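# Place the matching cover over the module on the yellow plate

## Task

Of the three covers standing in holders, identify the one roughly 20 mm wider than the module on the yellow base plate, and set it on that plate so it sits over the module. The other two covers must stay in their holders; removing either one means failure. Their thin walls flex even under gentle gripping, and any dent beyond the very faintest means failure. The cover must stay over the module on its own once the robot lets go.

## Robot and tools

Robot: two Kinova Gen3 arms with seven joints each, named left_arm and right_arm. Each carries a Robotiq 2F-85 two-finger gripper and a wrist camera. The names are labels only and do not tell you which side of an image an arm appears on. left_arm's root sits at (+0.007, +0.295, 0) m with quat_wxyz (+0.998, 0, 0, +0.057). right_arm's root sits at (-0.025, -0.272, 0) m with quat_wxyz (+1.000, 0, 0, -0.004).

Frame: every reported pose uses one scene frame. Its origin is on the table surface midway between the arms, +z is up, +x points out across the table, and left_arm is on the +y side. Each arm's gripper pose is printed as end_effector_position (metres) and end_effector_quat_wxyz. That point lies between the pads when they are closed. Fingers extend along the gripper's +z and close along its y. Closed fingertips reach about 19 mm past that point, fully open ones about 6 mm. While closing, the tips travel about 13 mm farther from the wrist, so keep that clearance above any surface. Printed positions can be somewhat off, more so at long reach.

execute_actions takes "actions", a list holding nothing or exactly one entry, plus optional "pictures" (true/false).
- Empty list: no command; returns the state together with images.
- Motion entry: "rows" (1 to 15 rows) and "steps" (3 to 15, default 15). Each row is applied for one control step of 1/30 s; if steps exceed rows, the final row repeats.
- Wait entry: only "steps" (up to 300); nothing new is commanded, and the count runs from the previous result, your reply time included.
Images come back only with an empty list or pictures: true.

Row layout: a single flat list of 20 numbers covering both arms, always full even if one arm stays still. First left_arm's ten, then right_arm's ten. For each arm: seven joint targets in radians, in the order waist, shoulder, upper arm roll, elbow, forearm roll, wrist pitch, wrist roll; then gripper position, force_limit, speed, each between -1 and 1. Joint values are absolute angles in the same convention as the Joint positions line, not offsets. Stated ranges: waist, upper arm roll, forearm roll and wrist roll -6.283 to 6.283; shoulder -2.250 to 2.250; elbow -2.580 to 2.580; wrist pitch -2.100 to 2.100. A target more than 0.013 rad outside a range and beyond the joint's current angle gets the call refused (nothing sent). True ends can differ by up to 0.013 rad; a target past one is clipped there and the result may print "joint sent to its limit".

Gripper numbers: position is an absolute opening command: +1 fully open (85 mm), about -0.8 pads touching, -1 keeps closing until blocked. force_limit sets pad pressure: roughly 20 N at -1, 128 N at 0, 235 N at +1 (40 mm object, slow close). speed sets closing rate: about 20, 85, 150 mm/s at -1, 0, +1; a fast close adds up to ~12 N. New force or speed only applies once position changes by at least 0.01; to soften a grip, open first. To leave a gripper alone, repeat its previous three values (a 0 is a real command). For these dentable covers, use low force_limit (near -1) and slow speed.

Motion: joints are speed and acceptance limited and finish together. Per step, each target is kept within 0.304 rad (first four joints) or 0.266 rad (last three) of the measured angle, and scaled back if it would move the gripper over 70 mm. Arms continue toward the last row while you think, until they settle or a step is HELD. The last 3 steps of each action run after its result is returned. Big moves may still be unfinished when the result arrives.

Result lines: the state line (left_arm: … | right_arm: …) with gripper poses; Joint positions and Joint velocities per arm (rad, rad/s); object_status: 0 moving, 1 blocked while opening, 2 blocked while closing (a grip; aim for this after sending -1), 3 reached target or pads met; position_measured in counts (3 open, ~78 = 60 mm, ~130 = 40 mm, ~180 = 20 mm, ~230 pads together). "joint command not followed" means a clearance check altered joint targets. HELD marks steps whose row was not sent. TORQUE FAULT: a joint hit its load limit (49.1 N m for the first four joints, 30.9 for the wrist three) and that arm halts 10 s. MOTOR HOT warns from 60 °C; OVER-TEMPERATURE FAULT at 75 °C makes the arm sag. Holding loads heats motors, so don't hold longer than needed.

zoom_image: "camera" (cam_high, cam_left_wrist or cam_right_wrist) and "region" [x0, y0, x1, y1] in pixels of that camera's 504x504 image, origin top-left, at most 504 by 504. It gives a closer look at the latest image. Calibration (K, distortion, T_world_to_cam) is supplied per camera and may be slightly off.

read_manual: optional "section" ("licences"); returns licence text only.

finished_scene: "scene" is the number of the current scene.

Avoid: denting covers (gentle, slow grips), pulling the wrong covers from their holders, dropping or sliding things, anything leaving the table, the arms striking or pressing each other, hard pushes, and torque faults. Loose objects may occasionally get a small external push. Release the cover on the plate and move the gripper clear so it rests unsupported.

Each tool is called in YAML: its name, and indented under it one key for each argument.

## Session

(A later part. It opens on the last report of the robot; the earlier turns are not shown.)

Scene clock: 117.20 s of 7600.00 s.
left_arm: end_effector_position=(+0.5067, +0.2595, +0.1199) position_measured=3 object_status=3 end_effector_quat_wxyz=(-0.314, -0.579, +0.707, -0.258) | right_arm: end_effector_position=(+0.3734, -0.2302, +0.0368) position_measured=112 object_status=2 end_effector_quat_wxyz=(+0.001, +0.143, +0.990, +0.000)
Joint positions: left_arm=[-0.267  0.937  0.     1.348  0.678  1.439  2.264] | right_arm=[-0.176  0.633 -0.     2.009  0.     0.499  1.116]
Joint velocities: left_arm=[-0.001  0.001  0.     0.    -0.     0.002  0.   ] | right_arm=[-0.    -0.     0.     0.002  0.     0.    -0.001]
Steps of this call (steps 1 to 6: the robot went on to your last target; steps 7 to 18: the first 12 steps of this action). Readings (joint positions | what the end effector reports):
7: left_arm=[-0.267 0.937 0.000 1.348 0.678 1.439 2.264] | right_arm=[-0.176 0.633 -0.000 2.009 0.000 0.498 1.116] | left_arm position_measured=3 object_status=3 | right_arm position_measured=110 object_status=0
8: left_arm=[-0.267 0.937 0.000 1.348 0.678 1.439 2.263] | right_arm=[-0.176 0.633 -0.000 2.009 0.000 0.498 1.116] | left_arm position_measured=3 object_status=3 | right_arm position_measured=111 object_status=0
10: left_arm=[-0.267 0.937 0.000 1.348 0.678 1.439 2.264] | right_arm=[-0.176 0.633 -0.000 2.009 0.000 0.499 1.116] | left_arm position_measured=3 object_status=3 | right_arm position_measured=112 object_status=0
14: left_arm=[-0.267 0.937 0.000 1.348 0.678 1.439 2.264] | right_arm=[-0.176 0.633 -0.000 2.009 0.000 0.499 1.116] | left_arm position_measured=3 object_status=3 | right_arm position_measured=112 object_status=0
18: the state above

execute_actions:
  actions:
    - {"rows": [[-0.2669,0.9368,0,1.3477,0.6779,1.4388,2.2635,1,-1,0,-0.174615,0.627156,-0.00007,2.006804,-0.003057,0.497262,1.119884,0.115,-0.9,-1],[-0.2669,0.9368,0,1.3477,0.6779,1.4388,2.2635,1,-1,0,-0.173535,0.626712,-0.00014,2.007308,-0.006113,0.496446,1.123569,0.115,-0.9,-1],[-0.2669,0.9368,0,1.3477,0.6779,1.4388,2.2635,1,-1,0,-0.172456,0.626268,-0.00021,2.007812,-0.00917,0.495629,1.127253,0.115,-0.9,-1],[-0.2669,0.9368,0,1.3477,0.6779,1.4388,2.2635,1,-1,0,-0.171376,0.625824,-0.00028,2.008316,-0.012227,0.494813,1.130938,0.115,-0.9,-1],[-0.2669,0.9368,0,1.3477,0.6779,1.4388,2.2635,1,-1,0,-0.170297,0.62538,-0.00035,2.00882,-0.015284,0.493996,1.134622,0.115,-0.9,-1],[-0.2669,0.9368,0,1.3477,0.6779,1.4388,2.2635,1,-1,0,-0.169218,0.624935,-0.00042,2.009323,-0.01834,0.493179,1.138306,0.115,-0.9,-1],[-0.2669,0.9368,0,1.3477,0.6779,1.4388,2.2635,1,-1,0,-0.168138,0.624491,-0.00049,2.009827,-0.021397,0.492363,1.141991,0.115,-0.9,-1],[-0.2669,0.9368,0,1.3477,0.6779,1.4388,2.2635,1,-1,0,-0.167059,0.624047,-0.00056,2.010331,-0.024454,0.491546,1.145675,0.115,-0.9,-1],[-0.2669,0.9368,0,1.3477,0.6779,1.4388,2.2635,1,-1,0,-0.165979,0.623603,-0.00063,2.010835,-0.02751,0.49073,1.14936,0.115,-0.9,-1],[-0.2669,0.9368,0,1.3477,0.6779,1.4388,2.2635,1,-1,0,-0.1649,0.623159,-0.0007,2.011339,-0.030567,0.489913,1.153044,0.115,-0.9,-1]], "steps": 15}

execute_actions:
  actions:
    - {"steps": 8}
  pictures: true

Scene clock: 118.10 s of 7600.00 s.
left_arm: end_effector_position=(+0.5067, +0.2595, +0.1199) position_measured=3 object_status=3 end_effector_quat_wxyz=(-0.314, -0.579, +0.707, -0.258) | right_arm: end_effector_position=(+0.3733, -0.2302, +0.0369) position_measured=113 object_status=2 end_effector_quat_wxyz=(+0.001, +0.143, +0.990, +0.007)
Joint positions: left_arm=[-0.267  0.937  0.     1.348  0.678  1.439  2.264] | right_arm=[-0.166  0.631 -0.     2.014 -0.026  0.491  1.149]
Joint velocities: left_arm=[-0.001 -0.001  0.001 -0.001  0.    -0.001 -0.002] | right_arm=[ 0.014 -0.002  0.003  0.006 -0.047 -0.011  0.057]
Steps of this call (steps 1 to 3: the last 3 steps of your previous action; steps 4 to 15: the robot went on to your last target; steps 16 to 27: the first 12 steps of this action). Readings (joint positions | what the end effector reports):
16: left_arm=[-0.267 0.937 0.000 1.348 0.678 1.439 2.263] | right_arm=[-0.175 0.633 -0.000 2.009 -0.000 0.498 1.117] | left_arm position_measured=3 object_status=3 | right_arm position_measured=112 object_status=2
17: left_arm=[-0.267 0.937 0.000 1.348 0.678 1.439 2.264] | right_arm=[-0.175 0.633 -0.000 2.009 -0.001 0.498 1.118] | left_arm position_measured=3 object_status=3 | right_arm position_measured=112 object_status=2
19: left_arm=[-0.267 0.937 0.000 1.348 0.678 1.439 2.263] | right_arm=[-0.173 0.633 -0.000 2.010 -0.005 0.497 1.123] | left_arm position_measured=3 object_status=3 | right_arm position_measured=112 object_status=2
23: left_arm=[-0.267 0.937 0.000 1.348 0.678 1.439 2.264] | right_arm=[-0.170 0.632 -0.000 2.012 -0.016 0.494 1.136] | left_arm position_measured=3 object_status=3 | right_arm position_measured=112 object_status=2
27: the state above

Scene clock: 118.37 s of 7600.00 s.
left_arm: end_effector_position=(+0.5067, +0.2595, +0.1199) position_measured=3 object_status=3 end_effector_quat_wxyz=(-0.314, -0.579, +0.707, -0.258) | right_arm: end_effector_position=(+0.3733, -0.2303, +0.0369) position_measured=113 object_status=2 end_effector_quat_wxyz=(+0.001, +0.143, +0.990, +0.008)
Joint positions: left_arm=[-0.267  0.937  0.     1.348  0.678  1.439  2.263] | right_arm=[-0.165  0.631 -0.     2.014 -0.03   0.49   1.153]
Joint velocities: left_arm=[ 0.001  0.     0.    -0.     0.     0.002 -0.001] | right_arm=[ 0.002 -0.    -0.     0.    -0.    -0.     0.003]
Kept back: nothing.
Steps of this call (steps 1 to 3: the last 3 steps of your previous action; steps 4 to 8: the robot went on to your last target). Readings (joint positions | what the end effector reports):
1: left_arm=[-0.267 0.937 0.000 1.348 0.678 1.439 2.264] | right_arm=[-0.166 0.631 0.000 2.014 -0.028 0.490 1.151] | left_arm position_measured=3 object_status=3 | right_arm position_measured=113 object_status=2
2: left_arm=[-0.267 0.937 0.000 1.348 0.678 1.439 2.264] | right_arm=[-0.165 0.631 0.000 2.014 -0.028 0.490 1.152] | left_arm position_measured=3 object_status=3 | right_arm position_measured=113 object_status=2
4: left_arm=[-0.267 0.937 0.000 1.348 0.678 1.439 2.264] | right_arm=[-0.165 0.631 -0.000 2.014 -0.029 0.490 1.153] | left_arm position_measured=3 object_status=3 | right_arm position_measured=113 object_status=2
8: the state above
camera_calibration (this result's frames):
cam_left_wrist: T_world_to_cam=[[-0.971927, 0.233784, 0.0264972, 0.423478], [0.131805, 0.634303, -0.761765, -0.0760719], [-0.194896, -0.736888, -0.647311, 0.516286], [0, 0, 0, 1]] pos_world=[0.522238, 0.329696, 0.265028]
cam_right_wrist: T_world_to_cam=[[0.221399, 0.973267, 0.0611117, 0.126785], [0.975159, -0.221398, -0.00687873, -0.357584], [0.00683516, 0.0611166, -0.998107, 0.193711], [0, 0, 0, 1]] pos_world=[0.319307, -0.214403, 0.183136]

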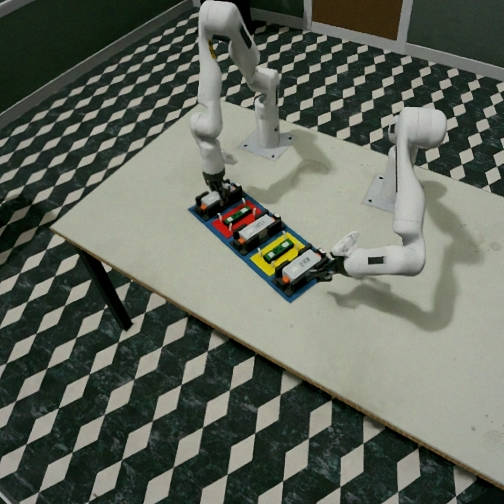

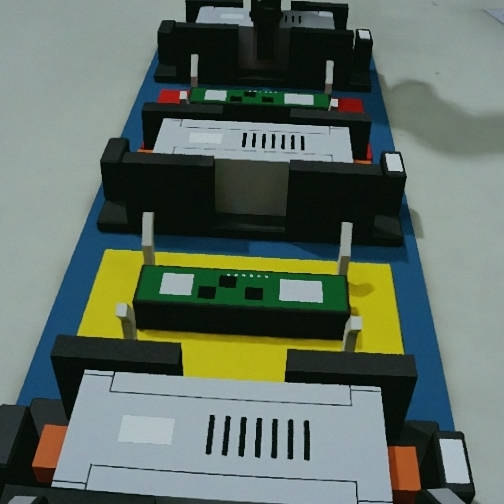

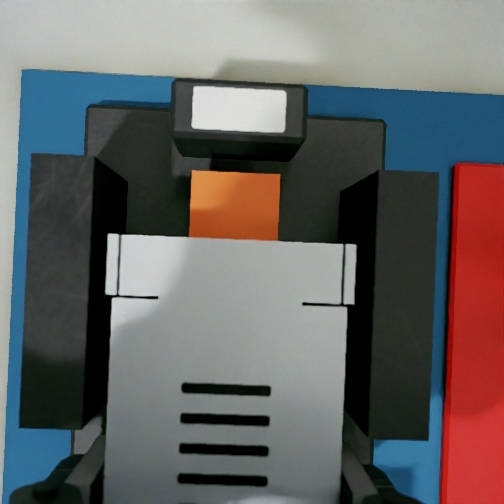

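execute_actions:
  actions:
    - {"rows": [[-0.2669,0.9368,0,1.3477,0.6779,1.4388,2.2635,1,-1,0,-0.163821,0.622867,-0.0007,2.011914,-0.033514,0.489036,1.156728,0.115,-0.9,-1],[-0.2669,0.9368,0,1.3477,0.6779,1.4388,2.2635,1,-1,0,-0.162741,0.622575,-0.0007,2.012489,-0.03646,0.48816,1.160413,0.115,-0.9,-1],[-0.2669,0.9368,0,1.3477,0.6779,1.4388,2.2635,1,-1,0,-0.161662,0.622283,-0.0007,2.013063,-0.039407,0.487283,1.164097,0.115,-0.9,-1],[-0.2669,0.9368,0,1.3477,0.6779,1.4388,2.2635,1,-1,0,-0.160583,0.621991,-0.0007,2.013638,-0.042354,0.486407,1.167781,0.115,-0.9,-1],[-0.2669,0.9368,0,1.3477,0.6779,1.4388,2.2635,1,-1,0,-0.159504,0.621699,-0.0007,2.014213,-0.045301,0.48553,1.171466,0.115,-0.9,-1],[-0.2669,0.9368,0,1.3477,0.6779,1.4388,2.2635,1,-1,0,-0.158424,0.621406,-0.0007,2.014788,-0.048247,0.484653,1.17515,0.115,-0.9,-1],[-0.2669,0.9368,0,1.3477,0.6779,1.4388,2.2635,1,-1,0,-0.157345,0.621114,-0.0007,2.015363,-0.051194,0.483777,1.178834,0.115,-0.9,-1],[-0.2669,0.9368,0,1.3477,0.6779,1.4388,2.2635,1,-1,0,-0.156266,0.620822,-0.0007,2.015937,-0.054141,0.4829,1.182518,0.115,-0.9,-1],[-0.2669,0.9368,0,1.3477,0.6779,1.4388,2.2635,1,-1,0,-0.155186,0.62053,-0.0007,2.016512,-0.057087,0.482024,1.186203,0.115,-0.9,-1],[-0.2669,0.9368,0,1.3477,0.6779,1.4388,2.2635,1,-1,0,-0.154107,0.620238,-0.0007,2.017087,-0.060034,0.481147,1.189887,0.115,-0.9,-1]], "steps": 15}

execute_actions:
  actions:
    - {"steps": 8}
  pictures: true

Scene clock: 119.43 s of 7600.00 s.
left_arm: end_effector_position=(+0.5067, +0.2595, +0.1199) position_measured=3 object_status=3 end_effector_quat_wxyz=(-0.314, -0.579, +0.707, -0.258) | right_arm: end_effector_position=(+0.3733, -0.2304, +0.0371) position_measured=113 object_status=2 end_effector_quat_wxyz=(+0.002, +0.143, +0.990, +0.014)
Joint positions: left_arm=[-0.267  0.937  0.     1.348  0.678  1.439  2.264] | right_arm=[-0.155  0.629 -0.     2.019 -0.056  0.482  1.186]
Joint velocities: left_arm=[-0.     0.    -0.001 -0.001 -0.    -0.001  0.001] | right_arm=[ 0.015 -0.005  0.004  0.011 -0.047 -0.013  0.056]
Steps of this call (steps 1 to 15: the robot went on to your last target; steps 16 to 20: nothing new was sent; steps 21 to 32: the first 12 steps of this action). Readings (joint positions | what the end effector reports):
21: left_arm=[-0.267 0.937 0.000 1.348 0.678 1.439 2.263] | right_arm=[-0.164 0.631 -0.000 2.014 -0.030 0.490 1.154] | left_arm position_measured=3 object_status=3 | right_arm position_measured=113 object_status=2
22: left_arm=[-0.267 0.937 0.000 1.348 0.678 1.439 2.264] | right_arm=[-0.164 0.631 -0.000 2.015 -0.031 0.489 1.155] | left_arm position_measured=3 object_status=3 | right_arm position_measured=113 object_status=2
24: left_arm=[-0.267 0.937 0.000 1.348 0.678 1.439 2.263] | right_arm=[-0.162 0.630 -0.000 2.015 -0.035 0.488 1.160] | left_arm position_measured=3 object_status=3 | right_arm position_measured=113 object_status=2
28: left_arm=[-0.267 0.937 0.000 1.348 0.678 1.439 2.264] | right_arm=[-0.159 0.630 -0.000 2.017 -0.045 0.485 1.173] | left_arm position_measured=3 object_status=3 | right_arm position_measured=113 object_status=2
32: the state above

Scene clock: 119.70 s of 7600.00 s.
left_arm: end_effector_position=(+0.5067, +0.2595, +0.1199) position_measured=3 object_status=3 end_effector_quat_wxyz=(-0.314, -0.579, +0.707, -0.258) | right_arm: end_effector_position=(+0.3733, -0.2304, +0.0372) position_measured=113 object_status=2 end_effector_quat_wxyz=(+0.002, +0.143, +0.990, +0.015)
Joint positions: left_arm=[-0.267  0.937  0.     1.348  0.678  1.439  2.264] | right_arm=[-0.154  0.628 -0.     2.02  -0.059  0.481  1.19 ]
Joint velocities: left_arm=[-0.    -0.001  0.001  0.    -0.     0.     0.   ] | right_arm=[ 0.001 -0.    -0.002 -0.    -0.001 -0.     0.001]
Kept back: nothing.
Steps of this call (steps 1 to 3: the last 3 steps of your previous action; steps 4 to 8: the robot went on to your last target). Readings (joint positions | what the end effector reports):
1: left_arm=[-0.267 0.937 0.000 1.348 0.678 1.439 2.263] | right_arm=[-0.155 0.628 0.000 2.020 -0.057 0.482 1.187] | left_arm position_measured=3 object_status=3 | right_arm position_measured=113 object_status=2
2: left_arm=[-0.267 0.937 0.000 1.348 0.678 1.439 2.263] | right_arm=[-0.155 0.628 0.000 2.020 -0.058 0.481 1.188] | left_arm position_measured=3 object_status=3 | right_arm position_measured=113 object_status=2
4: left_arm=[-0.267 0.937 0.000 1.348 0.678 1.439 2.264] | right_arm=[-0.154 0.628 0.000 2.020 -0.059 0.481 1.189] | left_arm position_measured=3 object_status=3 | right_arm position_measured=113 object_status=2
8: the state above
camera_calibration (this result's frames):
cam_left_wrist: T_world_to_cam=[[-0.971928, 0.233784, 0.0264975, 0.423478], [0.131805, 0.634304, -0.761765, -0.076072], [-0.194896, -0.736888, -0.647311, 0.516287], [0, 0, 0, 1]] pos_world=[0.522238, 0.329696, 0.265028]
cam_right_wrist: T_world_to_cam=[[0.220959, 0.972348, 0.0756063, 0.12634], [0.975221, -0.221155, -0.00586677, -0.357566], [0.0110162, 0.0750292, -0.99712, 0.195595], [0, 0, 0, 1]] pos_world=[0.318635, -0.2166, 0.183382]

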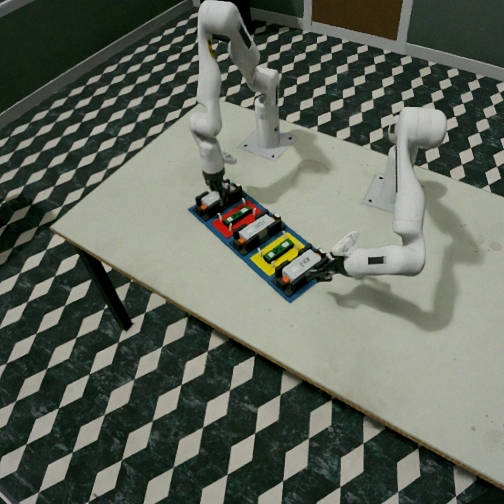

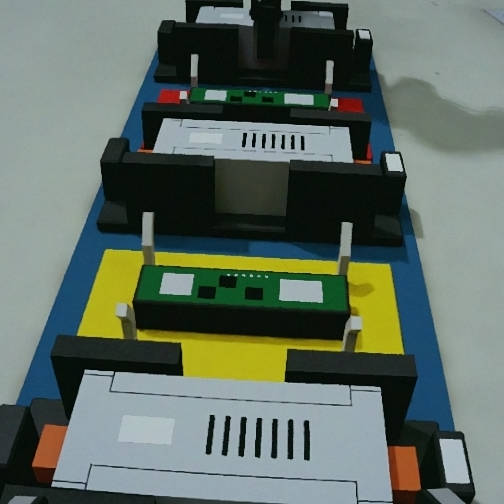

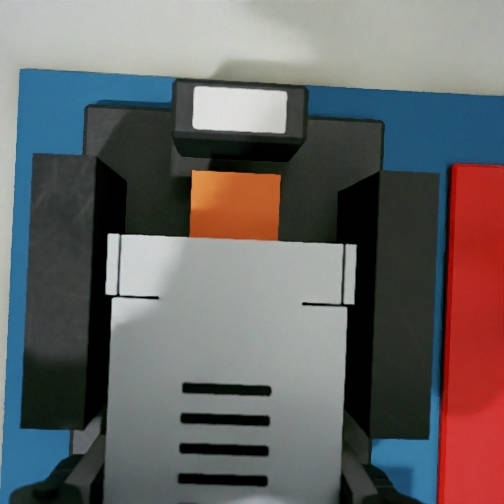

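execute_actions:
  actions:
    - {"rows": [[-0.2669,0.9368,0,1.3477,0.6779,1.4388,2.2635,1,-1,0,-0.15134,0.61963,-0.0007,2.01845,-0.06776,0.47893,1.19953,0.115,-0.9,-1],[-0.2669,0.9368,0,1.3477,0.6779,1.4388,2.2635,1,-1,0,-0.14858,0.61902,-0.0007,2.01981,-0.07557,0.47673,1.20924,0.115,-0.9,-1],[-0.2669,0.9368,0,1.3477,0.6779,1.4388,2.2635,1,-1,0,-0.14581,0.61842,-0.0007,2.02117,-0.08345,0.47455,1.21903,0.115,-0.9,-1],[-0.2669,0.9368,0,1.3477,0.6779,1.4388,2.2635,1,-1,0,-0.14304,0.61781,-0.0007,2.02252,-0.09140,0.47240,1.22890,0.115,-0.9,-1],[-0.2669,0.9368,0,1.3477,0.6779,1.4388,2.2635,1,-1,0,-0.14027,0.61720,-0.0007,2.02388,-0.09944,0.47026,1.23885,0.115,-0.9,-1],[-0.2669,0.9368,0,1.3477,0.6779,1.4388,2.2635,1,-1,0,-0.13749,0.61660,-0.0007,2.02524,-0.10755,0.46815,1.24887,0.115,-0.9,-1],[-0.2669,0.9368,0,1.3477,0.6779,1.4388,2.2635,1,-1,0,-0.13471,0.61599,-0.0007,2.02660,-0.11574,0.46606,1.25898,0.115,-0.9,-1],[-0.2669,0.9368,0,1.3477,0.6779,1.4388,2.2635,1,-1,0,-0.13193,0.61538,-0.0007,2.02796,-0.1240,0.46399,1.26916,0.115,-0.9,-1]], "steps": 15}
  pictures: true

Scene clock: 123.37 s of 7600.00 s.
left_arm: end_effector_position=(+0.5067, +0.2595, +0.1199) position_measured=3 object_status=3 end_effector_quat_wxyz=(-0.314, -0.579, +0.707, -0.258) | right_arm: end_effector_position=(+0.3733, -0.2307, +0.0378) position_measured=113 object_status=2 end_effector_quat_wxyz=(+0.005, +0.143, +0.989, +0.029)
Joint positions: left_arm=[-0.267  0.937  0.     1.348  0.678  1.439  2.264] | right_arm=[-0.133  0.623  0.     2.031 -0.119  0.466  1.265]
Joint velocities: left_arm=[-0.     0.001 -0.001 -0.001  0.    -0.     0.001] | right_arm=[ 0.019 -0.004  0.003  0.011 -0.053 -0.013  0.066]
Steps of this call (steps 1 to 15: the robot went on to your last target; steps 16 to 90: nothing new was sent; then 0.27 s passed at rest; steps 91 to 102: the first 12 steps of this action). Readings (joint positions | what the end effector reports):
91: left_arm=[-0.267 0.937 0.000 1.348 0.678 1.439 2.263] | right_arm=[-0.153 0.628 -0.000 2.020 -0.060 0.481 1.191] | left_arm position_measured=3 object_status=3 | right_arm position_measured=113 object_status=2
92: left_arm=[-0.267 0.937 0.000 1.348 0.678 1.439 2.263] | right_arm=[-0.152 0.628 -0.000 2.021 -0.062 0.480 1.194] | left_arm position_measured=3 object_status=3 | right_arm position_measured=113 object_status=2
94: left_arm=[-0.267 0.937 0.000 1.348 0.678 1.439 2.264] | right_arm=[-0.149 0.627 -0.000 2.022 -0.072 0.478 1.206] | left_arm position_measured=3 object_status=3 | right_arm position_measured=113 object_status=2
98: left_arm=[-0.267 0.937 0.000 1.348 0.678 1.439 2.263] | right_arm=[-0.139 0.625 -0.000 2.027 -0.099 0.470 1.240] | left_arm position_measured=3 object_status=3 | right_arm position_measured=113 object_status=2
102: the state above
camera_calibration (this result's frames):
cam_left_wrist: T_world_to_cam=[[-0.971928, 0.233784, 0.0264972, 0.423478], [0.131805, 0.634303, -0.761765, -0.0760718], [-0.194896, -0.736888, -0.647311, 0.516286], [0, 0, 0, 1]] pos_world=[0.522238, 0.329696, 0.265028]
cam_right_wrist: T_world_to_cam=[[0.220169, 0.969935, 0.103693, 0.125224], [0.975262, -0.221026, -0.00329459, -0.357741], [0.0197234, 0.101853, -0.994604, 0.199127], [0, 0, 0, 1]] pos_world=[0.317393, -0.220811, 0.183889]

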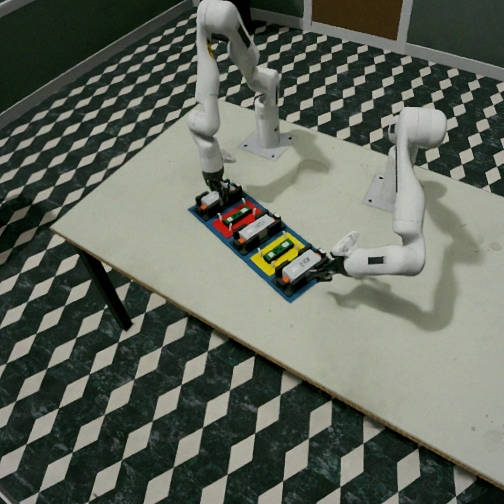

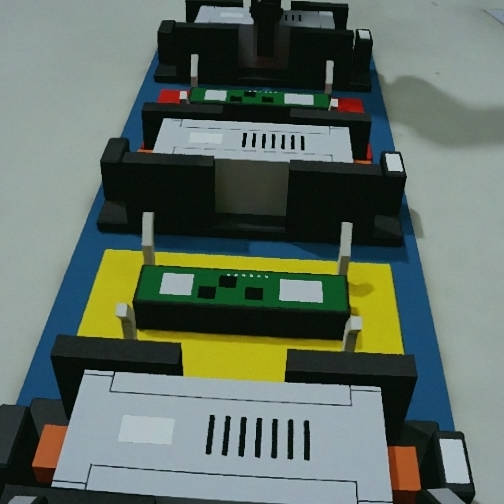

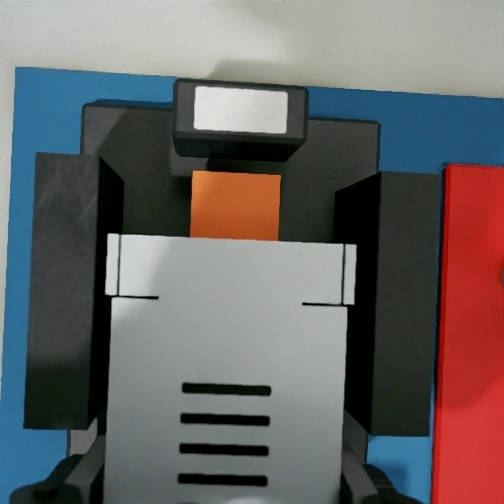

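execute_actions:
  actions:
    - {"rows": [[-0.2669,0.9368,0,1.3477,0.6779,1.4388,2.2635,1,-1,0,-0.13486,0.61627,0.0007,2.02751,-0.11263,0.46925,1.25808,0.115,-0.9,-1],[-0.2669,0.9368,0,1.3477,0.6779,1.4388,2.2635,1,-1,0,-0.13782,0.61654,0.0007,2.02598,-0.10389,0.47163,1.24727,0.115,-0.9,-1],[-0.2669,0.9368,0,1.3477,0.6779,1.4388,2.2635,1,-1,0,-0.14078,0.61683,0.0007,2.02444,-0.09524,0.47406,1.23656,0.115,-0.9,-1],[-0.2669,0.9368,0,1.3477,0.6779,1.4388,2.2635,1,-1,0,-0.14373,0.61714,0.0007,2.02290,-0.08669,0.47652,1.22596,0.115,-0.9,-1],[-0.2669,0.9368,0,1.3477,0.6779,1.4388,2.2635,1,-1,0,-0.14667,0.61746,0.0007,2.02134,-0.07824,0.47901,1.21546,0.115,-0.9,-1],[-0.2669,0.9368,0,1.3477,0.6779,1.4388,2.2635,1,-1,0,-0.14961,0.61781,0.0007,2.01977,-0.06988,0.48155,1.20507,0.115,-0.9,-1],[-0.2669,0.9368,0,1.3477,0.6779,1.4388,2.2635,1,-1,0,-0.15254,0.61816,0.0007,2.01820,-0.06161,0.48412,1.19478,0.115,-0.9,-1],[-0.2669,0.9368,0,1.3477,0.6779,1.4388,2.2635,1,-1,0,-0.15546,0.61854,0.0007,2.01661,-0.05344,0.48672,1.18459,0.115,-0.9,-1],[-0.2669,0.9368,0,1.3477,0.6779,1.4388,2.2635,1,-1,0,-0.15837,0.61893,0.0007,2.01502,-0.04537,0.48937,1.17451,0.115,-0.9,-1],[-0.2669,0.9368,0,1.3477,0.6779,1.4388,2.2635,1,-1,0,-0.16128,0.61934,0.0007,2.01342,-0.03738,0.49205,1.16453,0.115,-0.9,-1],[-0.2669,0.9368,0,1.3477,0.6779,1.4388,2.2635,1,-1,0,-0.16418,0.61976,0.0007,2.01181,-0.02950,0.49476,1.15466,0.115,-0.9,-1],[-0.2669,0.9368,0,1.3477,0.6779,1.4388,2.2635,1,-1,0,-0.16707,0.62021,0.0007,2.01018,-0.02171,0.49752,1.14489,0.115,-0.9,-1],[-0.2669,0.9368,0,1.3477,0.6779,1.4388,2.2635,1,-1,0,-0.16995,0.62067,0.0007,2.00855,-0.01401,0.50031,1.13522,0.115,-0.9,-1],[-0.2669,0.9368,0,1.3477,0.6779,1.4388,2.2635,1,-1,0,-0.17283,0.62114,0.0007,2.00691,-0.00641,0.50313,1.12566,0.115,-0.9,-1],[-0.2669,0.9368,0,1.3477,0.6779,1.4388,2.2635,1,-1,0,-0.17569,0.62163,0.0007,2.00526,0.0011,0.50600,1.1162,0.115,-0.9,-1]], "steps": 15}

execute_actions:
  actions:
    - {"rows": [[-0.2669,0.9368,0,1.3477,0.6779,1.4388,2.2635,1,-1,0,-0.17856,0.62214,0.0007,2.00360,0.00851,0.50890,1.10685,0.115,-0.9,-1],[-0.2669,0.9368,0,1.3477,0.6779,1.4388,2.2635,1,-1,0,-0.18141,0.62267,0.0007,2.00193,0.01583,0.51184,1.09760,0.115,-0.9,-1],[-0.2669,0.9368,0,1.3477,0.6779,1.4388,2.2635,1,-1,0,-0.18425,0.62321,0.0007,2.00025,0.02305,0.51481,1.08845,0.115,-0.9,-1],[-0.2669,0.9368,0,1.3477,0.6779,1.4388,2.2635,1,-1,0,-0.18709,0.62377,0.0007,1.99857,0.03018,0.51782,1.07941,0.115,-0.9,-1],[-0.2669,0.9368,0,1.3477,0.6779,1.4388,2.2635,1,-1,0,-0.18992,0.62435,0.0007,1.99687,0.03722,0.52087,1.07047,0.115,-0.9,-1],[-0.2669,0.9368,0,1.3477,0.6779,1.4388,2.2635,1,-1,0,-0.19275,0.62494,0.0007,1.99516,0.04415,0.52396,1.06164,0.115,-0.9,-1],[-0.2669,0.9368,0,1.3477,0.6779,1.4388,2.2635,1,-1,0,-0.19556,0.62555,0.0007,1.99344,0.05100,0.52708,1.05291,0.115,-0.9,-1],[-0.2669,0.9368,0,1.3477,0.6779,1.4388,2.2635,1,-1,0,-0.19837,0.62618,0.0007,1.99172,0.05775,0.53024,1.04428,0.115,-0.9,-1],[-0.2669,0.9368,0,1.3477,0.6779,1.4388,2.2635,1,-1,0,-0.20117,0.62682,0.0007,1.98998,0.06440,0.53343,1.03576,0.115,-0.9,-1],[-0.2669,0.9368,0,1.3477,0.6779,1.4388,2.2635,1,-1,0,-0.20397,0.62748,0.0007,1.98824,0.07096,0.53667,1.02734,0.115,-0.9,-1],[-0.2669,0.9368,0,1.3477,0.6779,1.4388,2.2635,1,-1,0,-0.20675,0.62816,0.0007,1.98649,0.07743,0.53993,1.01903,0.115,-0.9,-1],[-0.2669,0.9368,0,1.3477,0.6779,1.4388,2.2635,1,-1,0,-0.20953,0.62886,0.0007,1.98472,0.08380,0.54324,1.01082,0.115,-0.9,-1],[-0.2669,0.9368,0,1.3477,0.6779,1.4388,2.2635,1,-1,0,-0.21230,0.62957,0.0007,1.98295,0.09007,0.54658,1.00271,0.115,-0.9,-1],[-0.2669,0.9368,0,1.3477,0.6779,1.4388,2.2635,1,-1,0,-0.21507,0.63029,0.0007,1.98117,0.09625,0.54996,0.99471,0.115,-0.9,-1],[-0.2669,0.9368,0,1.3477,0.6779,1.4388,2.2635,1,-1,0,-0.21782,0.63104,0.0007,1.97938,0.10234,0.55338,0.98681,0.115,-0.9,-1]], "steps": 15}

execute_actions:
  actions:
    - {"steps": 10}
  pictures: true

Scene clock: 126.80 s of 7600.00 s.
left_arm: end_effector_position=(+0.5067, +0.2595, +0.1199) position_measured=3 object_status=3 end_effector_quat_wxyz=(-0.314, -0.579, +0.707, -0.258) | right_arm: end_effector_position=(+0.3731, -0.2305, +0.0379) position_measured=113 object_status=2 end_effector_quat_wxyz=(+0.002, +0.143, +0.990, +0.012)
Joint positions: left_arm=[-0.267  0.937  0.     1.348  0.678  1.439  2.264] | right_arm=[-0.159  0.628  0.     2.017 -0.046  0.488  1.175]
Joint velocities: left_arm=[ 0.001 -0.    -0.001  0.002  0.    -0.001 -0.001] | right_arm=[-0.086  0.016 -0.001 -0.048  0.238  0.077 -0.298]
Steps of this call (steps 1 to 3: the last 3 steps of your previous action; steps 4 to 15: the robot went on to your last target; steps 16 to 90: nothing new was sent; then 0.03 s passed at rest; steps 91 to 102: the first 12 steps of this action). Readings (joint positions | what the end effector reports):
91: left_arm=[-0.267 0.937 0.000 1.348 0.678 1.439 2.263] | right_arm=[-0.132 0.623 0.000 2.032 -0.122 0.465 1.268] | left_arm position_measured=3 object_status=3 | right_arm position_measured=113 object_status=2
92: left_arm=[-0.267 0.937 0.000 1.348 0.678 1.439 2.263] | right_arm=[-0.134 0.623 0.001 2.031 -0.119 0.466 1.265] | left_arm position_measured=3 object_status=3 | right_arm position_measured=113 object_status=2
94: left_arm=[-0.267 0.937 0.000 1.348 0.678 1.439 2.263] | right_arm=[-0.137 0.624 0.001 2.029 -0.108 0.469 1.251] | left_arm position_measured=3 object_status=3 | right_arm position_measured=113 object_status=2
98: left_arm=[-0.267 0.937 0.000 1.348 0.678 1.439 2.263] | right_arm=[-0.147 0.626 0.001 2.023 -0.078 0.478 1.215] | left_arm position_measured=3 object_status=3 | right_arm position_measured=113 object_status=2
102: the state above

Scene clock: 127.30 s of 7600.00 s.
left_arm: end_effector_position=(+0.5067, +0.2595, +0.1199) position_measured=3 object_status=3 end_effector_quat_wxyz=(-0.314, -0.579, +0.707, -0.258) | right_arm: end_effector_position=(+0.3733, -0.2299, +0.0382) position_measured=113 object_status=2 end_effector_quat_wxyz=(-0.003, +0.143, +0.990, -0.018)
Joint positions: left_arm=[-0.267  0.937  0.     1.348  0.678  1.439  2.263] | right_arm=[-0.202  0.637 -0.     1.992  0.064  0.531  1.035]
Joint velocities: left_arm=[-0.001  0.    -0.    -0.001 -0.    -0.002 -0.001] | right_arm=[-0.085  0.019 -0.    -0.053  0.199  0.096 -0.254]
Steps of this call (steps 1 to 3: the last 3 steps of your previous action; steps 4 to 15: the first 12 steps of this action). Readings (joint positions | what the end effector reports):
4: left_arm=[-0.267 0.937 0.000 1.348 0.678 1.439 2.263] | right_arm=[-0.170 0.630 0.000 2.011 -0.015 0.499 1.135] | left_arm position_measured=3 object_status=3 | right_arm position_measured=113 object_status=2
5: left_arm=[-0.267 0.937 0.000 1.348 0.678 1.439 2.263] | right_arm=[-0.173 0.630 0.000 2.009 -0.007 0.501 1.126] | left_arm position_measured=3 object_status=3 | right_arm position_measured=113 object_status=2
7: left_arm=[-0.267 0.937 0.000 1.348 0.678 1.439 2.264] | right_arm=[-0.179 0.631 0.000 2.006 0.008 0.507 1.107] | left_arm position_measured=3 object_status=3 | right_arm position_measured=113 object_status=2
11: left_arm=[-0.267 0.937 0.000 1.348 0.678 1.439 2.263] | right_arm=[-0.190 0.634 0.000 1.999 0.037 0.519 1.070] | left_arm position_measured=3 object_status=3 | right_arm position_measured=113 object_status=2
15: the state above

Scene clock: 127.63 s of 7600.00 s.
left_arm: end_effector_position=(+0.5067, +0.2595, +0.1199) position_measured=3 object_status=3 end_effector_quat_wxyz=(-0.314, -0.579, +0.707, -0.258) | right_arm: end_effector_position=(+0.3733, -0.2297, +0.0384) position_measured=113 object_status=2 end_effector_quat_wxyz=(-0.005, +0.143, +0.989, -0.030)
Joint positions: left_arm=[-0.267  0.937  0.     1.348  0.678  1.439  2.263] | right_arm=[-0.217  0.641 -0.     1.982  0.101  0.55   0.988]
Joint velocities: left_arm=[ 0.002  0.001 -0.    -0.001 -0.     0.    -0.002] | right_arm=[-0.009 -0.     0.003 -0.002  0.01   0.006 -0.015]
Kept back: nothing.
Steps of this call (steps 1 to 3: the last 3 steps of your previous action; steps 4 to 10: the robot went on to your last target). Readings (joint positions | what the end effector reports):
1: left_arm=[-0.267 0.937 0.000 1.348 0.678 1.439 2.264] | right_arm=[-0.204 0.637 -0.000 1.990 0.070 0.535 1.027] | left_arm position_measured=3 object_status=3 | right_arm position_measured=113 object_status=2
2: left_arm=[-0.267 0.937 0.000 1.348 0.678 1.439 2.264] | right_arm=[-0.207 0.638 -0.000 1.989 0.077 0.538 1.019] | left_arm position_measured=3 object_status=3 | right_arm position_measured=113 object_status=2
4: left_arm=[-0.267 0.937 0.000 1.348 0.678 1.439 2.264] | right_arm=[-0.213 0.639 -0.000 1.985 0.089 0.544 1.003] | left_arm position_measured=3 object_status=3 | right_arm position_measured=113 object_status=2
8: left_arm=[-0.267 0.937 0.000 1.348 0.678 1.439 2.263] | right_arm=[-0.217 0.641 -0.001 1.982 0.100 0.550 0.989] | left_arm position_measured=3 object_status=3 | right_arm position_measured=113 object_status=2
10: the state above
camera_calibration (this result's frames):
cam_left_wrist: T_world_to_cam=[[-0.971928, 0.233784, 0.0264972, 0.423478], [0.131805, 0.634304, -0.761765, -0.076072], [-0.194896, -0.736888, -0.647311, 0.516286], [0, 0, 0, 1]] pos_world=[0.522238, 0.329696, 0.265028]
cam_right_wrist: T_world_to_cam=[[0.221347, 0.975093, -0.0140872, 0.129434], [0.975077, -0.221521, -0.0123374, -0.357244], [-0.0151508, -0.0110052, -0.999825, 0.186859], [0, 0, 0, 1]] pos_world=[0.322521, -0.203291, 0.184242]

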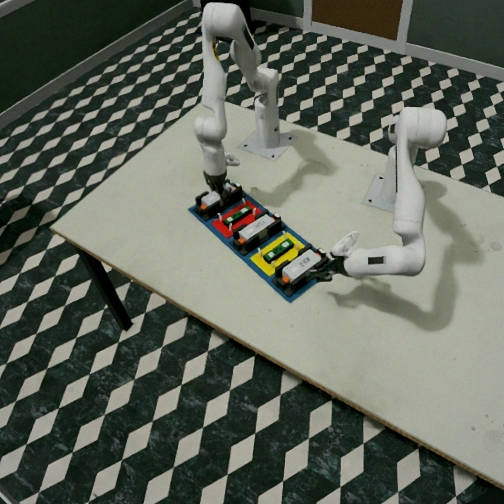

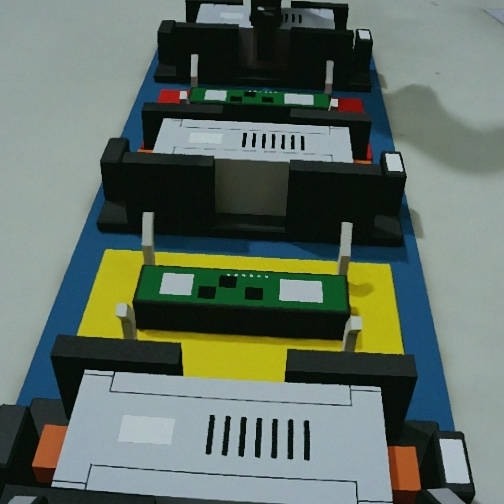

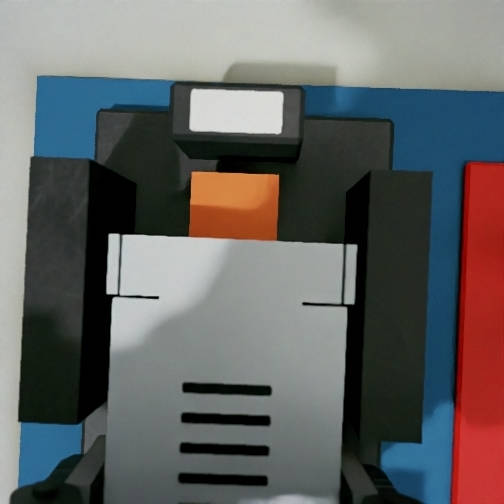

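execute_actions:
  actions:
    - {"rows": [[-0.2669,0.9368,0,1.3477,0.6779,1.4388,2.2635,1,-1,0,-0.21436,0.63142,0.0004,1.98184,0.09420,0.54780,0.99686,0.115,-0.9,-1],[-0.2669,0.9368,0,1.3477,0.6779,1.4388,2.2635,1,-1,0,-0.21091,0.63180,0.0002,1.98431,0.08607,0.54222,1.00691,0.115,-0.9,-1],[-0.2669,0.9368,0,1.3477,0.6779,1.4388,2.2635,1,-1,0,-0.20745,0.63218,0,1.98677,0.07793,0.53664,1.01696,0.115,-0.9,-1],[-0.2669,0.9368,0,1.3477,0.6779,1.4388,2.2635,1,-1,0,-0.20396,0.63188,0,1.98916,0.06971,0.53278,1.02750,0.115,-0.9,-1],[-0.2669,0.9368,0,1.3477,0.6779,1.4388,2.2635,1,-1,0,-0.20046,0.63158,0,1.99156,0.06150,0.52893,1.03804,0.115,-0.9,-1],[-0.2669,0.9368,0,1.3477,0.6779,1.4388,2.2635,1,-1,0,-0.19697,0.63128,0,1.99396,0.05329,0.52507,1.04858,0.115,-0.9,-1],[-0.2669,0.9368,0,1.3477,0.6779,1.4388,2.2635,1,-1,0,-0.19344,0.63106,0,1.99631,0.04463,0.52138,1.05961,0.115,-0.9,-1],[-0.2669,0.9368,0,1.3477,0.6779,1.4388,2.2635,1,-1,0,-0.18991,0.63083,0,1.99866,0.03597,0.51770,1.07063,0.115,-0.9,-1],[-0.2669,0.9368,0,1.3477,0.6779,1.4388,2.2635,1,-1,0,-0.18638,0.63061,0,2.00101,0.02731,0.51402,1.08166,0.115,-0.9,-1],[-0.2669,0.9368,0,1.3477,0.6779,1.4388,2.2635,1,-1,0,-0.18282,0.63047,0,2.00332,0.01821,0.51050,1.09317,0.115,-0.9,-1],[-0.2669,0.9368,0,1.3477,0.6779,1.4388,2.2635,1,-1,0,-0.17926,0.63033,0,2.00562,0.00910,0.50699,1.10469,0.115,-0.9,-1],[-0.2669,0.9368,0,1.3477,0.6779,1.4388,2.2635,1,-1,0,-0.17569,0.63018,0,2.00793,0,0.50348,1.1162,0.115,-0.9,-1]], "steps": 15}

execute_actions:
  actions:
    - {"rows": [[-0.2669,0.9368,0,1.3477,0.6779,1.4388,2.2635,1,-1,0,-0.17569,0.63018,0,2.00793,0,0.50348,1.1162,0.115,-0.9,-1],[-0.2669,0.9368,0,1.3477,0.6779,1.4388,2.2635,1,-1,0,-0.17569,0.63018,0,2.00793,0,0.50348,1.1162,0.115,-0.9,-1],[-0.2669,0.9368,0,1.3477,0.6779,1.4388,2.2635,1,-1,0,-0.17569,0.63018,0,2.00793,0,0.50348,1.1162,0.115,-0.9,-1],[-0.2669,0.9368,0,1.3477,0.6779,1.4388,2.2635,1,-1,0,-0.17569,0.63018,0,2.00793,0,0.50348,1.1162,0.115,-0.9,-1],[-0.2669,0.9368,0,1.3477,0.6779,1.4388,2.2635,1,-1,0,-0.17569,0.63018,0,2.00793,0,0.50348,1.1162,0.43,-1,0]], "steps": 15}
  pictures: true

Scene clock: 133.70 s of 7600.00 s.
left_arm: end_effector_position=(+0.5067, +0.2595, +0.1199) position_measured=3 object_status=3 end_effector_quat_wxyz=(-0.314, -0.579, +0.707, -0.258) | right_arm: end_effector_position=(+0.3732, -0.2301, +0.0379) position_measured=113 object_status=2 end_effector_quat_wxyz=(-0.001, +0.143, +0.990, -0.007)
Joint positions: left_arm=[-0.267  0.937  0.     1.348  0.678  1.439  2.264] | right_arm=[-0.186  0.633 -0.     2.001  0.027  0.514  1.082]
Joint velocities: left_arm=[-0.    -0.001  0.    -0.001 -0.     0.    -0.   ] | right_arm=[ 0.103 -0.022  0.001  0.062 -0.261 -0.106  0.332]
Steps of this call (steps 1 to 30: the robot went on to your last target; steps 31 to 90: nothing new was sent; then 2.67 s passed at rest; steps 91 to 102: the first 12 steps of this action). Readings (joint positions | what the end effector reports):
91: left_arm=[-0.267 0.937 0.000 1.348 0.678 1.439 2.263] | right_arm=[-0.218 0.641 -0.000 1.982 0.101 0.550 0.988] | left_arm position_measured=3 object_status=3 | right_arm position_measured=113 object_status=2
92: left_arm=[-0.267 0.937 0.000 1.348 0.678 1.439 2.264] | right_arm=[-0.216 0.641 -0.001 1.983 0.098 0.548 0.991] | left_arm position_measured=3 object_status=3 | right_arm position_measured=113 object_status=2
94: left_arm=[-0.267 0.937 0.000 1.348 0.678 1.439 2.264] | right_arm=[-0.212 0.640 -0.001 1.985 0.089 0.543 1.003] | left_arm position_measured=3 object_status=3 | right_arm position_measured=113 object_status=2
98: left_arm=[-0.267 0.937 0.000 1.348 0.678 1.439 2.263] | right_arm=[-0.200 0.637 -0.000 1.993 0.061 0.529 1.039] | left_arm position_measured=3 object_status=3 | right_arm position_measured=113 object_status=2
102: the state above

Scene clock: 134.20 s of 7600.00 s.
left_arm: end_effector_position=(+0.5067, +0.2595, +0.1199) position_measured=3 object_status=3 end_effector_quat_wxyz=(-0.314, -0.579, +0.707, -0.258) | right_arm: end_effector_position=(+0.3732, -0.2302, +0.0381) position_measured=78 object_status=0 end_effector_quat_wxyz=(+0.000, +0.143, +0.990, -0.000)
Joint positions: left_arm=[-0.267  0.937  0.     1.348  0.678  1.439  2.264] | right_arm=[-0.176  0.63   0.     2.008  0.     0.503  1.116]
Joint velocities: left_arm=[ 0.001  0.001 -0.    -0.002  0.    -0.     0.   ] | right_arm=[ 0.002 -0.002 -0.002  0.001 -0.001 -0.     0.   ]
Steps of this call (steps 1 to 3: the last 3 steps of your previous action; steps 4 to 15: the first 12 steps of this action). Readings (joint positions | what the end effector reports):
4: left_arm=[-0.267 0.937 0.000 1.348 0.678 1.439 2.264] | right_arm=[-0.178 0.631 0.001 2.007 0.005 0.505 1.111] | left_arm position_measured=3 object_status=3 | right_arm position_measured=113 object_status=2
5: left_arm=[-0.267 0.937 0.000 1.348 0.678 1.439 2.264] | right_arm=[-0.178 0.631 0.001 2.007 0.003 0.505 1.113] | left_arm position_measured=3 object_status=3 | right_arm position_measured=113 object_status=2
7: left_arm=[-0.267 0.937 0.000 1.348 0.678 1.439 2.264] | right_arm=[-0.177 0.631 0.000 2.008 0.001 0.504 1.115] | left_arm position_measured=3 object_status=3 | right_arm position_measured=113 object_status=2
11: left_arm=[-0.267 0.937 0.000 1.348 0.678 1.439 2.264] | right_arm=[-0.176 0.631 -0.000 2.008 0.000 0.503 1.116] | left_arm position_measured=3 object_status=3 | right_arm position_measured=101 object_status=0
15: the state above
camera_calibration (this result's frames):
cam_left_wrist: T_world_to_cam=[[-0.971928, 0.233784, 0.0264973, 0.423478], [0.131805, 0.634304, -0.761765, -0.076072], [-0.194896, -0.736888, -0.647311, 0.516287], [0, 0, 0, 1]] pos_world=[0.522238, 0.329696, 0.265028]
cam_right_wrist: T_world_to_cam=[[0.221319, 0.974136, 0.0455725, 0.127482], [0.975199, -0.221188, -0.00794918, -0.357391], [0.00233651, 0.0462016, -0.998929, 0.193172], [0, 0, 0, 1]] pos_world=[0.319862, -0.21216, 0.184315]

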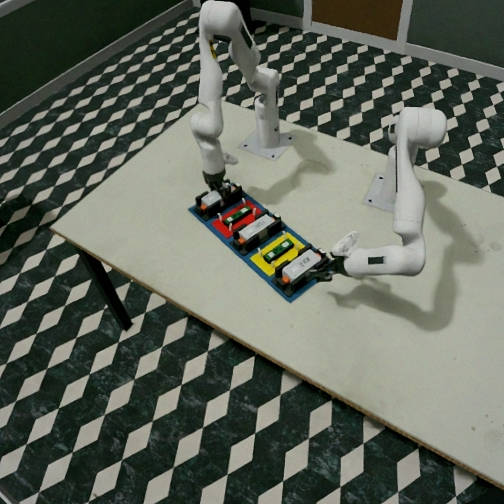

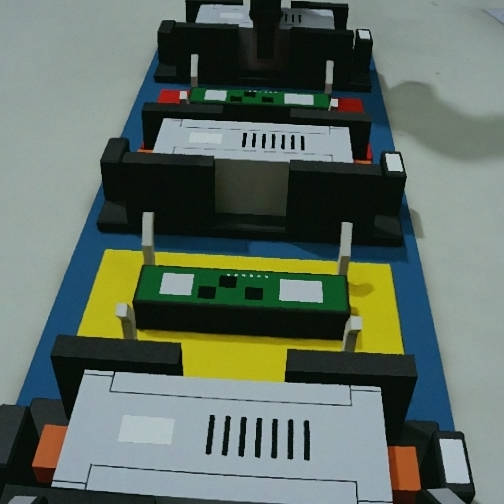

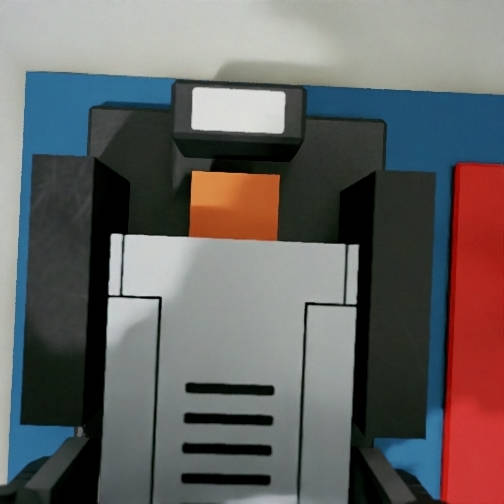

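execute_actions:
  actions:
    - {"rows": [[-0.2669,0.9368,0,1.3477,0.6779,1.4388,2.2635,1,-1,0,-0.175694,0.6170,0,2.0041,0,0.5205,1.1162,0.43,-1,0],[-0.2669,0.9368,0,1.3477,0.6779,1.4388,2.2635,1,-1,0,-0.175694,0.6050,0,2.0008,0,0.5358,1.1162,0.43,-1,0],[-0.2669,0.9368,0,1.3477,0.6779,1.4388,2.2635,1,-1,0,-0.175694,0.5930,0,1.9975,0,0.5511,1.1162,0.43,-1,0],[-0.2669,0.9368,0,1.3477,0.6779,1.4388,2.2635,1,-1,0,-0.175694,0.580911,0,1.994189,0,0.566493,1.1162,0.43,-1,0],[-0.2669,0.9368,0,1.3477,0.6779,1.4388,2.2635,1,-1,0,-0.175694,0.5676,0,1.9891,0,0.5850,1.1162,0.43,-1,0],[-0.2669,0.9368,0,1.3477,0.6779,1.4388,2.2635,1,-1,0,-0.175694,0.5542,0,1.9840,0,0.6034,1.1162,0.43,-1,0],[-0.2669,0.9368,0,1.3477,0.6779,1.4388,2.2635,1,-1,0,-0.175694,0.5408,0,1.9789,0,0.6219,1.1162,0.43,-1,0],[-0.2669,0.9368,0,1.3477,0.6779,1.4388,2.2635,1,-1,0,-0.175694,0.527488,0,1.973762,0,0.640343,1.1162,0.43,-1,0],[-0.2669,0.9368,0,1.3477,0.6779,1.4388,2.2635,1,-1,0,-0.175694,0.527488,0,1.973762,0,0.640343,1.1162,0.43,-1,0],[-0.2669,0.9368,0,1.3477,0.6779,1.4388,2.2635,1,-1,0,-0.175694,0.527488,0,1.973762,0,0.640343,1.1162,0.43,-1,0],[-0.2669,0.9368,0,1.3477,0.6779,1.4388,2.2635,1,-1,0,-0.175694,0.527488,0,1.973762,0,0.640343,1.1162,0.43,-1,0],[-0.2669,0.9368,0,1.3477,0.6779,1.4388,2.2635,1,-1,0,-0.266215,0.449696,0,2.182454,0,0.509443,1.025715,-0.3452,-1,0.5]], "steps": 15}

execute_actions:
  actions:
    - {"steps": 20}
  pictures: true

Scene clock: 135.03 s of 7600.00 s.
left_arm: end_effector_position=(+0.5067, +0.2595, +0.1199) position_measured=3 object_status=3 end_effector_quat_wxyz=(-0.314, -0.579, +0.707, -0.258) | right_arm: end_effector_position=(+0.3733, -0.2300, +0.0812) position_measured=75 object_status=0 end_effector_quat_wxyz=(+0.000, +0.143, +0.990, +0.000)
Joint positions: left_arm=[-0.267  0.937  0.     1.348  0.678  1.439  2.264] | right_arm=[-0.176  0.535  0.     1.977  0.     0.628  1.116]
Joint velocities: left_arm=[ 0.    -0.     0.001 -0.     0.    -0.     0.   ] | right_arm=[-0.051 -0.223  0.013  0.032  0.006  0.092 -0.029]
Steps of this call (steps 1 to 3: the last 3 steps of your previous action; steps 4 to 13: the robot went on to your last target; steps 14 to 25: the first 12 steps of this action). Readings (joint positions | what the end effector reports):
14: left_arm=[-0.267 0.937 0.000 1.348 0.678 1.439 2.263] | right_arm=[-0.176 0.629 -0.000 2.008 0.000 0.505 1.116] | left_arm position_measured=3 object_status=3 | right_arm position_measured=75 object_status=3
15: left_arm=[-0.267 0.937 0.000 1.348 0.678 1.439 2.264] | right_arm=[-0.176 0.624 -0.000 2.007 0.000 0.510 1.116] | left_arm position_measured=3 object_status=3 | right_arm position_measured=75 object_status=3
17: left_arm=[-0.267 0.937 0.000 1.348 0.678 1.439 2.263] | right_arm=[-0.176 0.610 -0.000 2.003 0.000 0.526 1.116] | left_arm position_measured=3 object_status=3 | right_arm position_measured=75 object_status=3
21: left_arm=[-0.267 0.937 0.000 1.348 0.678 1.439 2.264] | right_arm=[-0.176 0.570 -0.000 1.990 0.000 0.580 1.116] | left_arm position_measured=3 object_status=3 | right_arm position_measured=75 object_status=3
25: the state above

Scene clock: 135.70 s of 7600.00 s.
left_arm: end_effector_position=(+0.5067, +0.2595, +0.1199) position_measured=3 object_status=3 end_effector_quat_wxyz=(-0.314, -0.579, +0.707, -0.258) | right_arm: end_effector_position=(+0.3064, -0.2108, +0.0779) position_measured=173 object_status=0 end_effector_quat_wxyz=(-0.000, +0.143, +0.990, -0.000)
Joint positions: left_arm=[-0.267  0.937  0.     1.348  0.678  1.439  2.263] | right_arm=[-0.266  0.45  -0.     2.182 -0.     0.509  1.026]
Joint velocities: left_arm=[-0.001  0.    -0.    -0.001  0.    -0.001 -0.001] | right_arm=[-0.005 -0.002  0.001  0.    -0.    -0.001 -0.003]
Kept back: nothing.
Steps of this call (steps 1 to 3: the last 3 steps of your previous action; steps 4 to 20: the robot went on to your last target). Readings (joint positions | what the end effector reports):
1: left_arm=[-0.267 0.937 0.000 1.348 0.678 1.439 2.263] | right_arm=[-0.179 0.526 0.001 1.981 0.000 0.628 1.114] | left_arm position_measured=3 object_status=3 | right_arm position_measured=77 object_status=0
2: left_arm=[-0.267 0.937 0.000 1.348 0.678 1.439 2.264] | right_arm=[-0.185 0.515 0.001 1.989 0.000 0.624 1.109] | left_arm position_measured=3 object_status=3 | right_arm position_measured=83 object_status=0
4: left_arm=[-0.267 0.937 0.000 1.348 0.678 1.439 2.264] | right_arm=[-0.202 0.494 0.001 2.023 0.000 0.604 1.093] | left_arm position_measured=3 object_status=3 | right_arm position_measured=101 object_status=0
8: left_arm=[-0.267 0.937 0.000 1.348 0.678 1.439 2.263] | right_arm=[-0.246 0.465 -0.001 2.132 -0.000 0.541 1.046] | left_arm position_measured=3 object_status=3 | right_arm position_measured=141 object_status=0
20: the state above
camera_calibration (this result's frames):
cam_left_wrist: T_world_to_cam=[[-0.971928, 0.233784, 0.0264972, 0.423478], [0.131805, 0.634303, -0.761765, -0.0760718], [-0.194896, -0.736888, -0.647311, 0.516286], [0, 0, 0, 1]] pos_world=[0.522238, 0.329696, 0.265028]
cam_right_wrist: T_world_to_cam=[[0.221811, 0.974031, 0.0454266, 0.121378], [0.975088, -0.221665, -0.00829982, -0.287658], [0.00198521, 0.046136, -0.998933, 0.232267], [0, 0, 0, 1]] pos_world=[0.253107, -0.192705, 0.224118]

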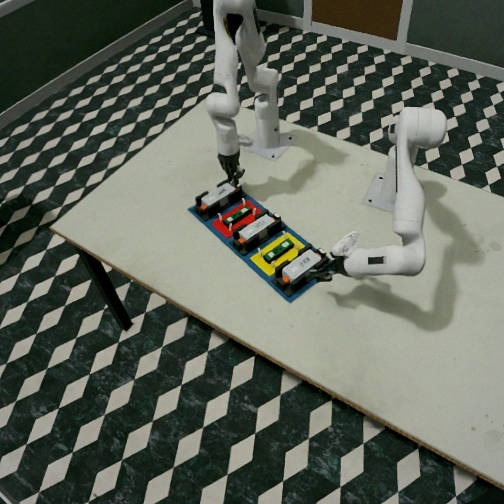

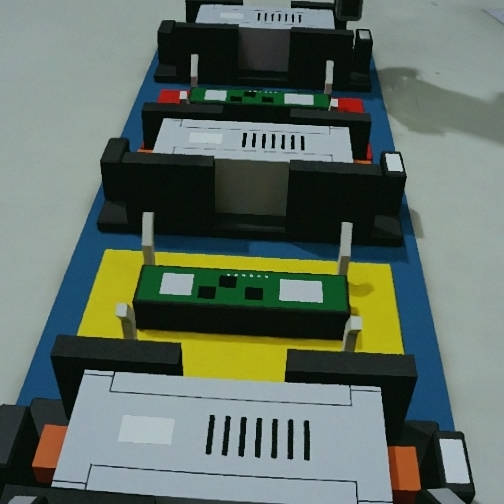

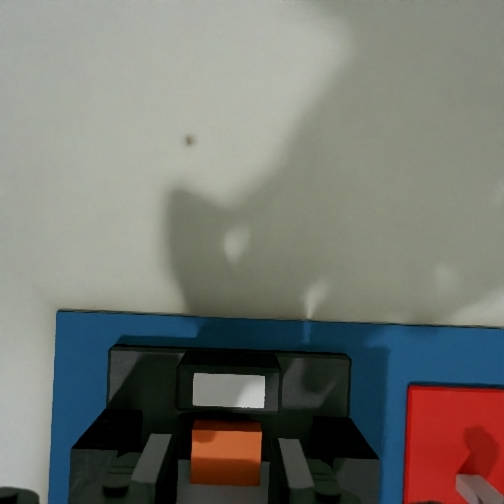

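execute_actions:
  actions:
    - {"rows": [[-0.2669,0.9368,0,1.3477,0.6779,1.4388,2.2635,1,-1,0,-0.270131,0.4470,0,2.1892,0,0.5054,1.021763,-0.3452,-1,0.5],[-0.2669,0.9368,0,1.3477,0.6779,1.4388,2.2635,1,-1,0,-0.270131,0.4470,0,2.1892,0,0.5054,1.021763,-0.3452,-1,0.5],[-0.2669,0.9368,0,1.3477,0.6779,1.4388,2.2635,1,-1,0,-0.270131,0.4470,0,2.1892,0,0.5054,1.021763,-0.3452,-1,0.5],[-0.2669,0.9368,0,1.3477,0.6779,1.4388,2.2635,1,-1,0,-0.270131,0.4541,0,2.1917,0,0.4958,1.021763,-0.3452,-1,0.5],[-0.2669,0.9368,0,1.3477,0.6779,1.4388,2.2635,1,-1,0,-0.270131,0.4612,0,2.1941,0,0.4863,1.021763,-0.3452,-1,0.5],[-0.2669,0.9368,0,1.3477,0.6779,1.4388,2.2635,1,-1,0,-0.270131,0.4683,0,2.1966,0,0.4767,1.021763,-0.3452,-1,0.5],[-0.2669,0.9368,0,1.3477,0.6779,1.4388,2.2635,1,-1,0,-0.270131,0.4754,0,2.1990,0,0.4672,1.021763,-0.3452,-1,0.5],[-0.2669,0.9368,0,1.3477,0.6779,1.4388,2.2635,1,-1,0,-0.270131,0.4825,0,2.2015,0,0.4576,1.021763,-0.3452,-1,0.5],[-0.2669,0.9368,0,1.3477,0.6779,1.4388,2.2635,1,-1,0,-0.270131,0.489654,0,2.203906,0,0.448033,1.021763,-0.3452,-1,0.5]], "steps": 15}

execute_actions:
  actions:
    - {"rows": [[-0.2669,0.9368,0,1.3477,0.6779,1.4388,2.2635,1,-1,0,-0.270131,0.489654,0,2.203906,0,0.448033,1.021763,-0.3452,-1,0.5],[-0.2669,0.9368,0,1.3477,0.6779,1.4388,2.2635,1,-1,0,-0.270131,0.489654,0,2.203906,0,0.448033,1.021763,-0.3452,-1,0.5],[-0.2669,0.9368,0,1.3477,0.6779,1.4388,2.2635,1,-1,0,-0.26914,0.49038,0,2.20212,0,0.44909,1.02275,-0.3452,-1,0.5],[-0.2669,0.9368,0,1.3477,0.6779,1.4388,2.2635,1,-1,0,-0.26815,0.49111,0,2.20034,0,0.45014,1.02374,-0.3452,-1,0.5],[-0.2669,0.9368,0,1.3477,0.6779,1.4388,2.2635,1,-1,0,-0.26717,0.49183,0,2.19856,0,0.45120,1.02473,-0.3452,-1,0.5],[-0.2669,0.9368,0,1.3477,0.6779,1.4388,2.2635,1,-1,0,-0.26618,0.49256,0,2.19678,0,0.45226,1.02572,-0.3452,-1,0.5],[-0.2669,0.9368,0,1.3477,0.6779,1.4388,2.2635,1,-1,0,-0.26578,0.49206,0.0005,2.19548,0.0003,0.45096,1.02572,-0.3452,-1,0.5],[-0.2669,0.9368,0,1.3477,0.6779,1.4388,2.2635,1,-1,0,-0.26538,0.49156,0.001,2.19418,0.0006,0.44966,1.02572,-0.3452,-1,0.5]], "steps": 15}

Scene clock: 137.77 s of 7600.00 s.
left_arm: end_effector_position=(+0.5067, +0.2595, +0.1199) position_measured=3 object_status=3 end_effector_quat_wxyz=(-0.314, -0.579, +0.707, -0.258) | right_arm: end_effector_position=(+0.3042, -0.2099, +0.0637) position_measured=173 object_status=3 end_effector_quat_wxyz=(+0.000, +0.143, +0.990, +0.000)
Joint positions: left_arm=[-0.267  0.937  0.     1.348  0.678  1.439  2.263] | right_arm=[-0.27   0.484 -0.     2.202  0.     0.455  1.022]
Joint velocities: left_arm=[-0.    -0.001 -0.     0.001 -0.    -0.001 -0.   ] | right_arm=[-0.     0.06   0.002  0.03   0.001 -0.111 -0.002]
Steps of this call (steps 1 to 15: the robot went on to your last target; steps 16 to 50: nothing new was sent; steps 51 to 62: the first 12 steps of this action). Readings (joint positions | what the end effector reports):
51: left_arm=[-0.267 0.937 0.000 1.348 0.678 1.439 2.264] | right_arm=[-0.267 0.449 0.000 2.183 0.000 0.509 1.025] | left_arm position_measured=3 object_status=3 | right_arm position_measured=173 object_status=3
52: left_arm=[-0.267 0.937 0.000 1.348 0.678 1.439 2.264] | right_arm=[-0.268 0.448 0.000 2.185 0.000 0.508 1.024] | left_arm position_measured=3 object_status=3 | right_arm position_measured=173 object_status=3
54: left_arm=[-0.267 0.937 0.000 1.348 0.678 1.439 2.263] | right_arm=[-0.269 0.449 -0.000 2.188 -0.000 0.506 1.023] | left_arm position_measured=3 object_status=3 | right_arm position_measured=173 object_status=3
58: left_arm=[-0.267 0.937 0.000 1.348 0.678 1.439 2.264] | right_arm=[-0.270 0.465 -0.000 2.195 -0.000 0.483 1.022] | left_arm position_measured=3 object_status=3 | right_arm position_measured=173 object_status=3
62: the state above

Scene clock: 138.27 s of 7600.00 s.
left_arm: end_effector_position=(+0.5067, +0.2595, +0.1199) position_measured=3 object_status=3 end_effector_quat_wxyz=(-0.314, -0.579, +0.707, -0.258) | right_arm: end_effector_position=(+0.3069, -0.2105, +0.0617) position_measured=173 object_status=3 end_effector_quat_wxyz=(+0.001, +0.143, +0.990, +0.000)
Joint positions: left_arm=[-0.267  0.937  0.     1.348  0.678  1.439  2.264] | right_arm=[-0.266  0.492  0.     2.197  0.     0.452  1.026]
Joint velocities: left_arm=[-0.001 -0.    -0.    -0.001 -0.    -0.001  0.   ] | right_arm=[ 0.001  0.     0.001 -0.002  0.001  0.002  0.002]
Steps of this call (steps 1 to 3: the last 3 steps of your previous action; steps 4 to 15: the first 12 steps of this action). Readings (joint positions | what the end effector reports):
4: left_arm=[-0.267 0.937 0.000 1.348 0.678 1.439 2.263] | right_arm=[-0.270 0.488 -0.000 2.204 0.000 0.449 1.022] | left_arm position_measured=3 object_status=3 | right_arm position_measured=173 object_status=3
5: left_arm=[-0.267 0.937 0.000 1.348 0.678 1.439 2.263] | right_arm=[-0.270 0.488 -0.000 2.204 -0.000 0.449 1.022] | left_arm position_measured=3 object_status=3 | right_arm position_measured=173 object_status=3
7: left_arm=[-0.267 0.937 0.000 1.348 0.678 1.439 2.263] | right_arm=[-0.269 0.489 -0.000 2.203 -0.000 0.449 1.022] | left_arm position_measured=3 object_status=3 | right_arm position_measured=173 object_status=3
11: left_arm=[-0.267 0.937 0.000 1.348 0.678 1.439 2.263] | right_arm=[-0.267 0.491 0.000 2.198 0.000 0.451 1.025] | left_arm position_measured=3 object_status=3 | right_arm position_measured=173 object_status=3
15: the state above


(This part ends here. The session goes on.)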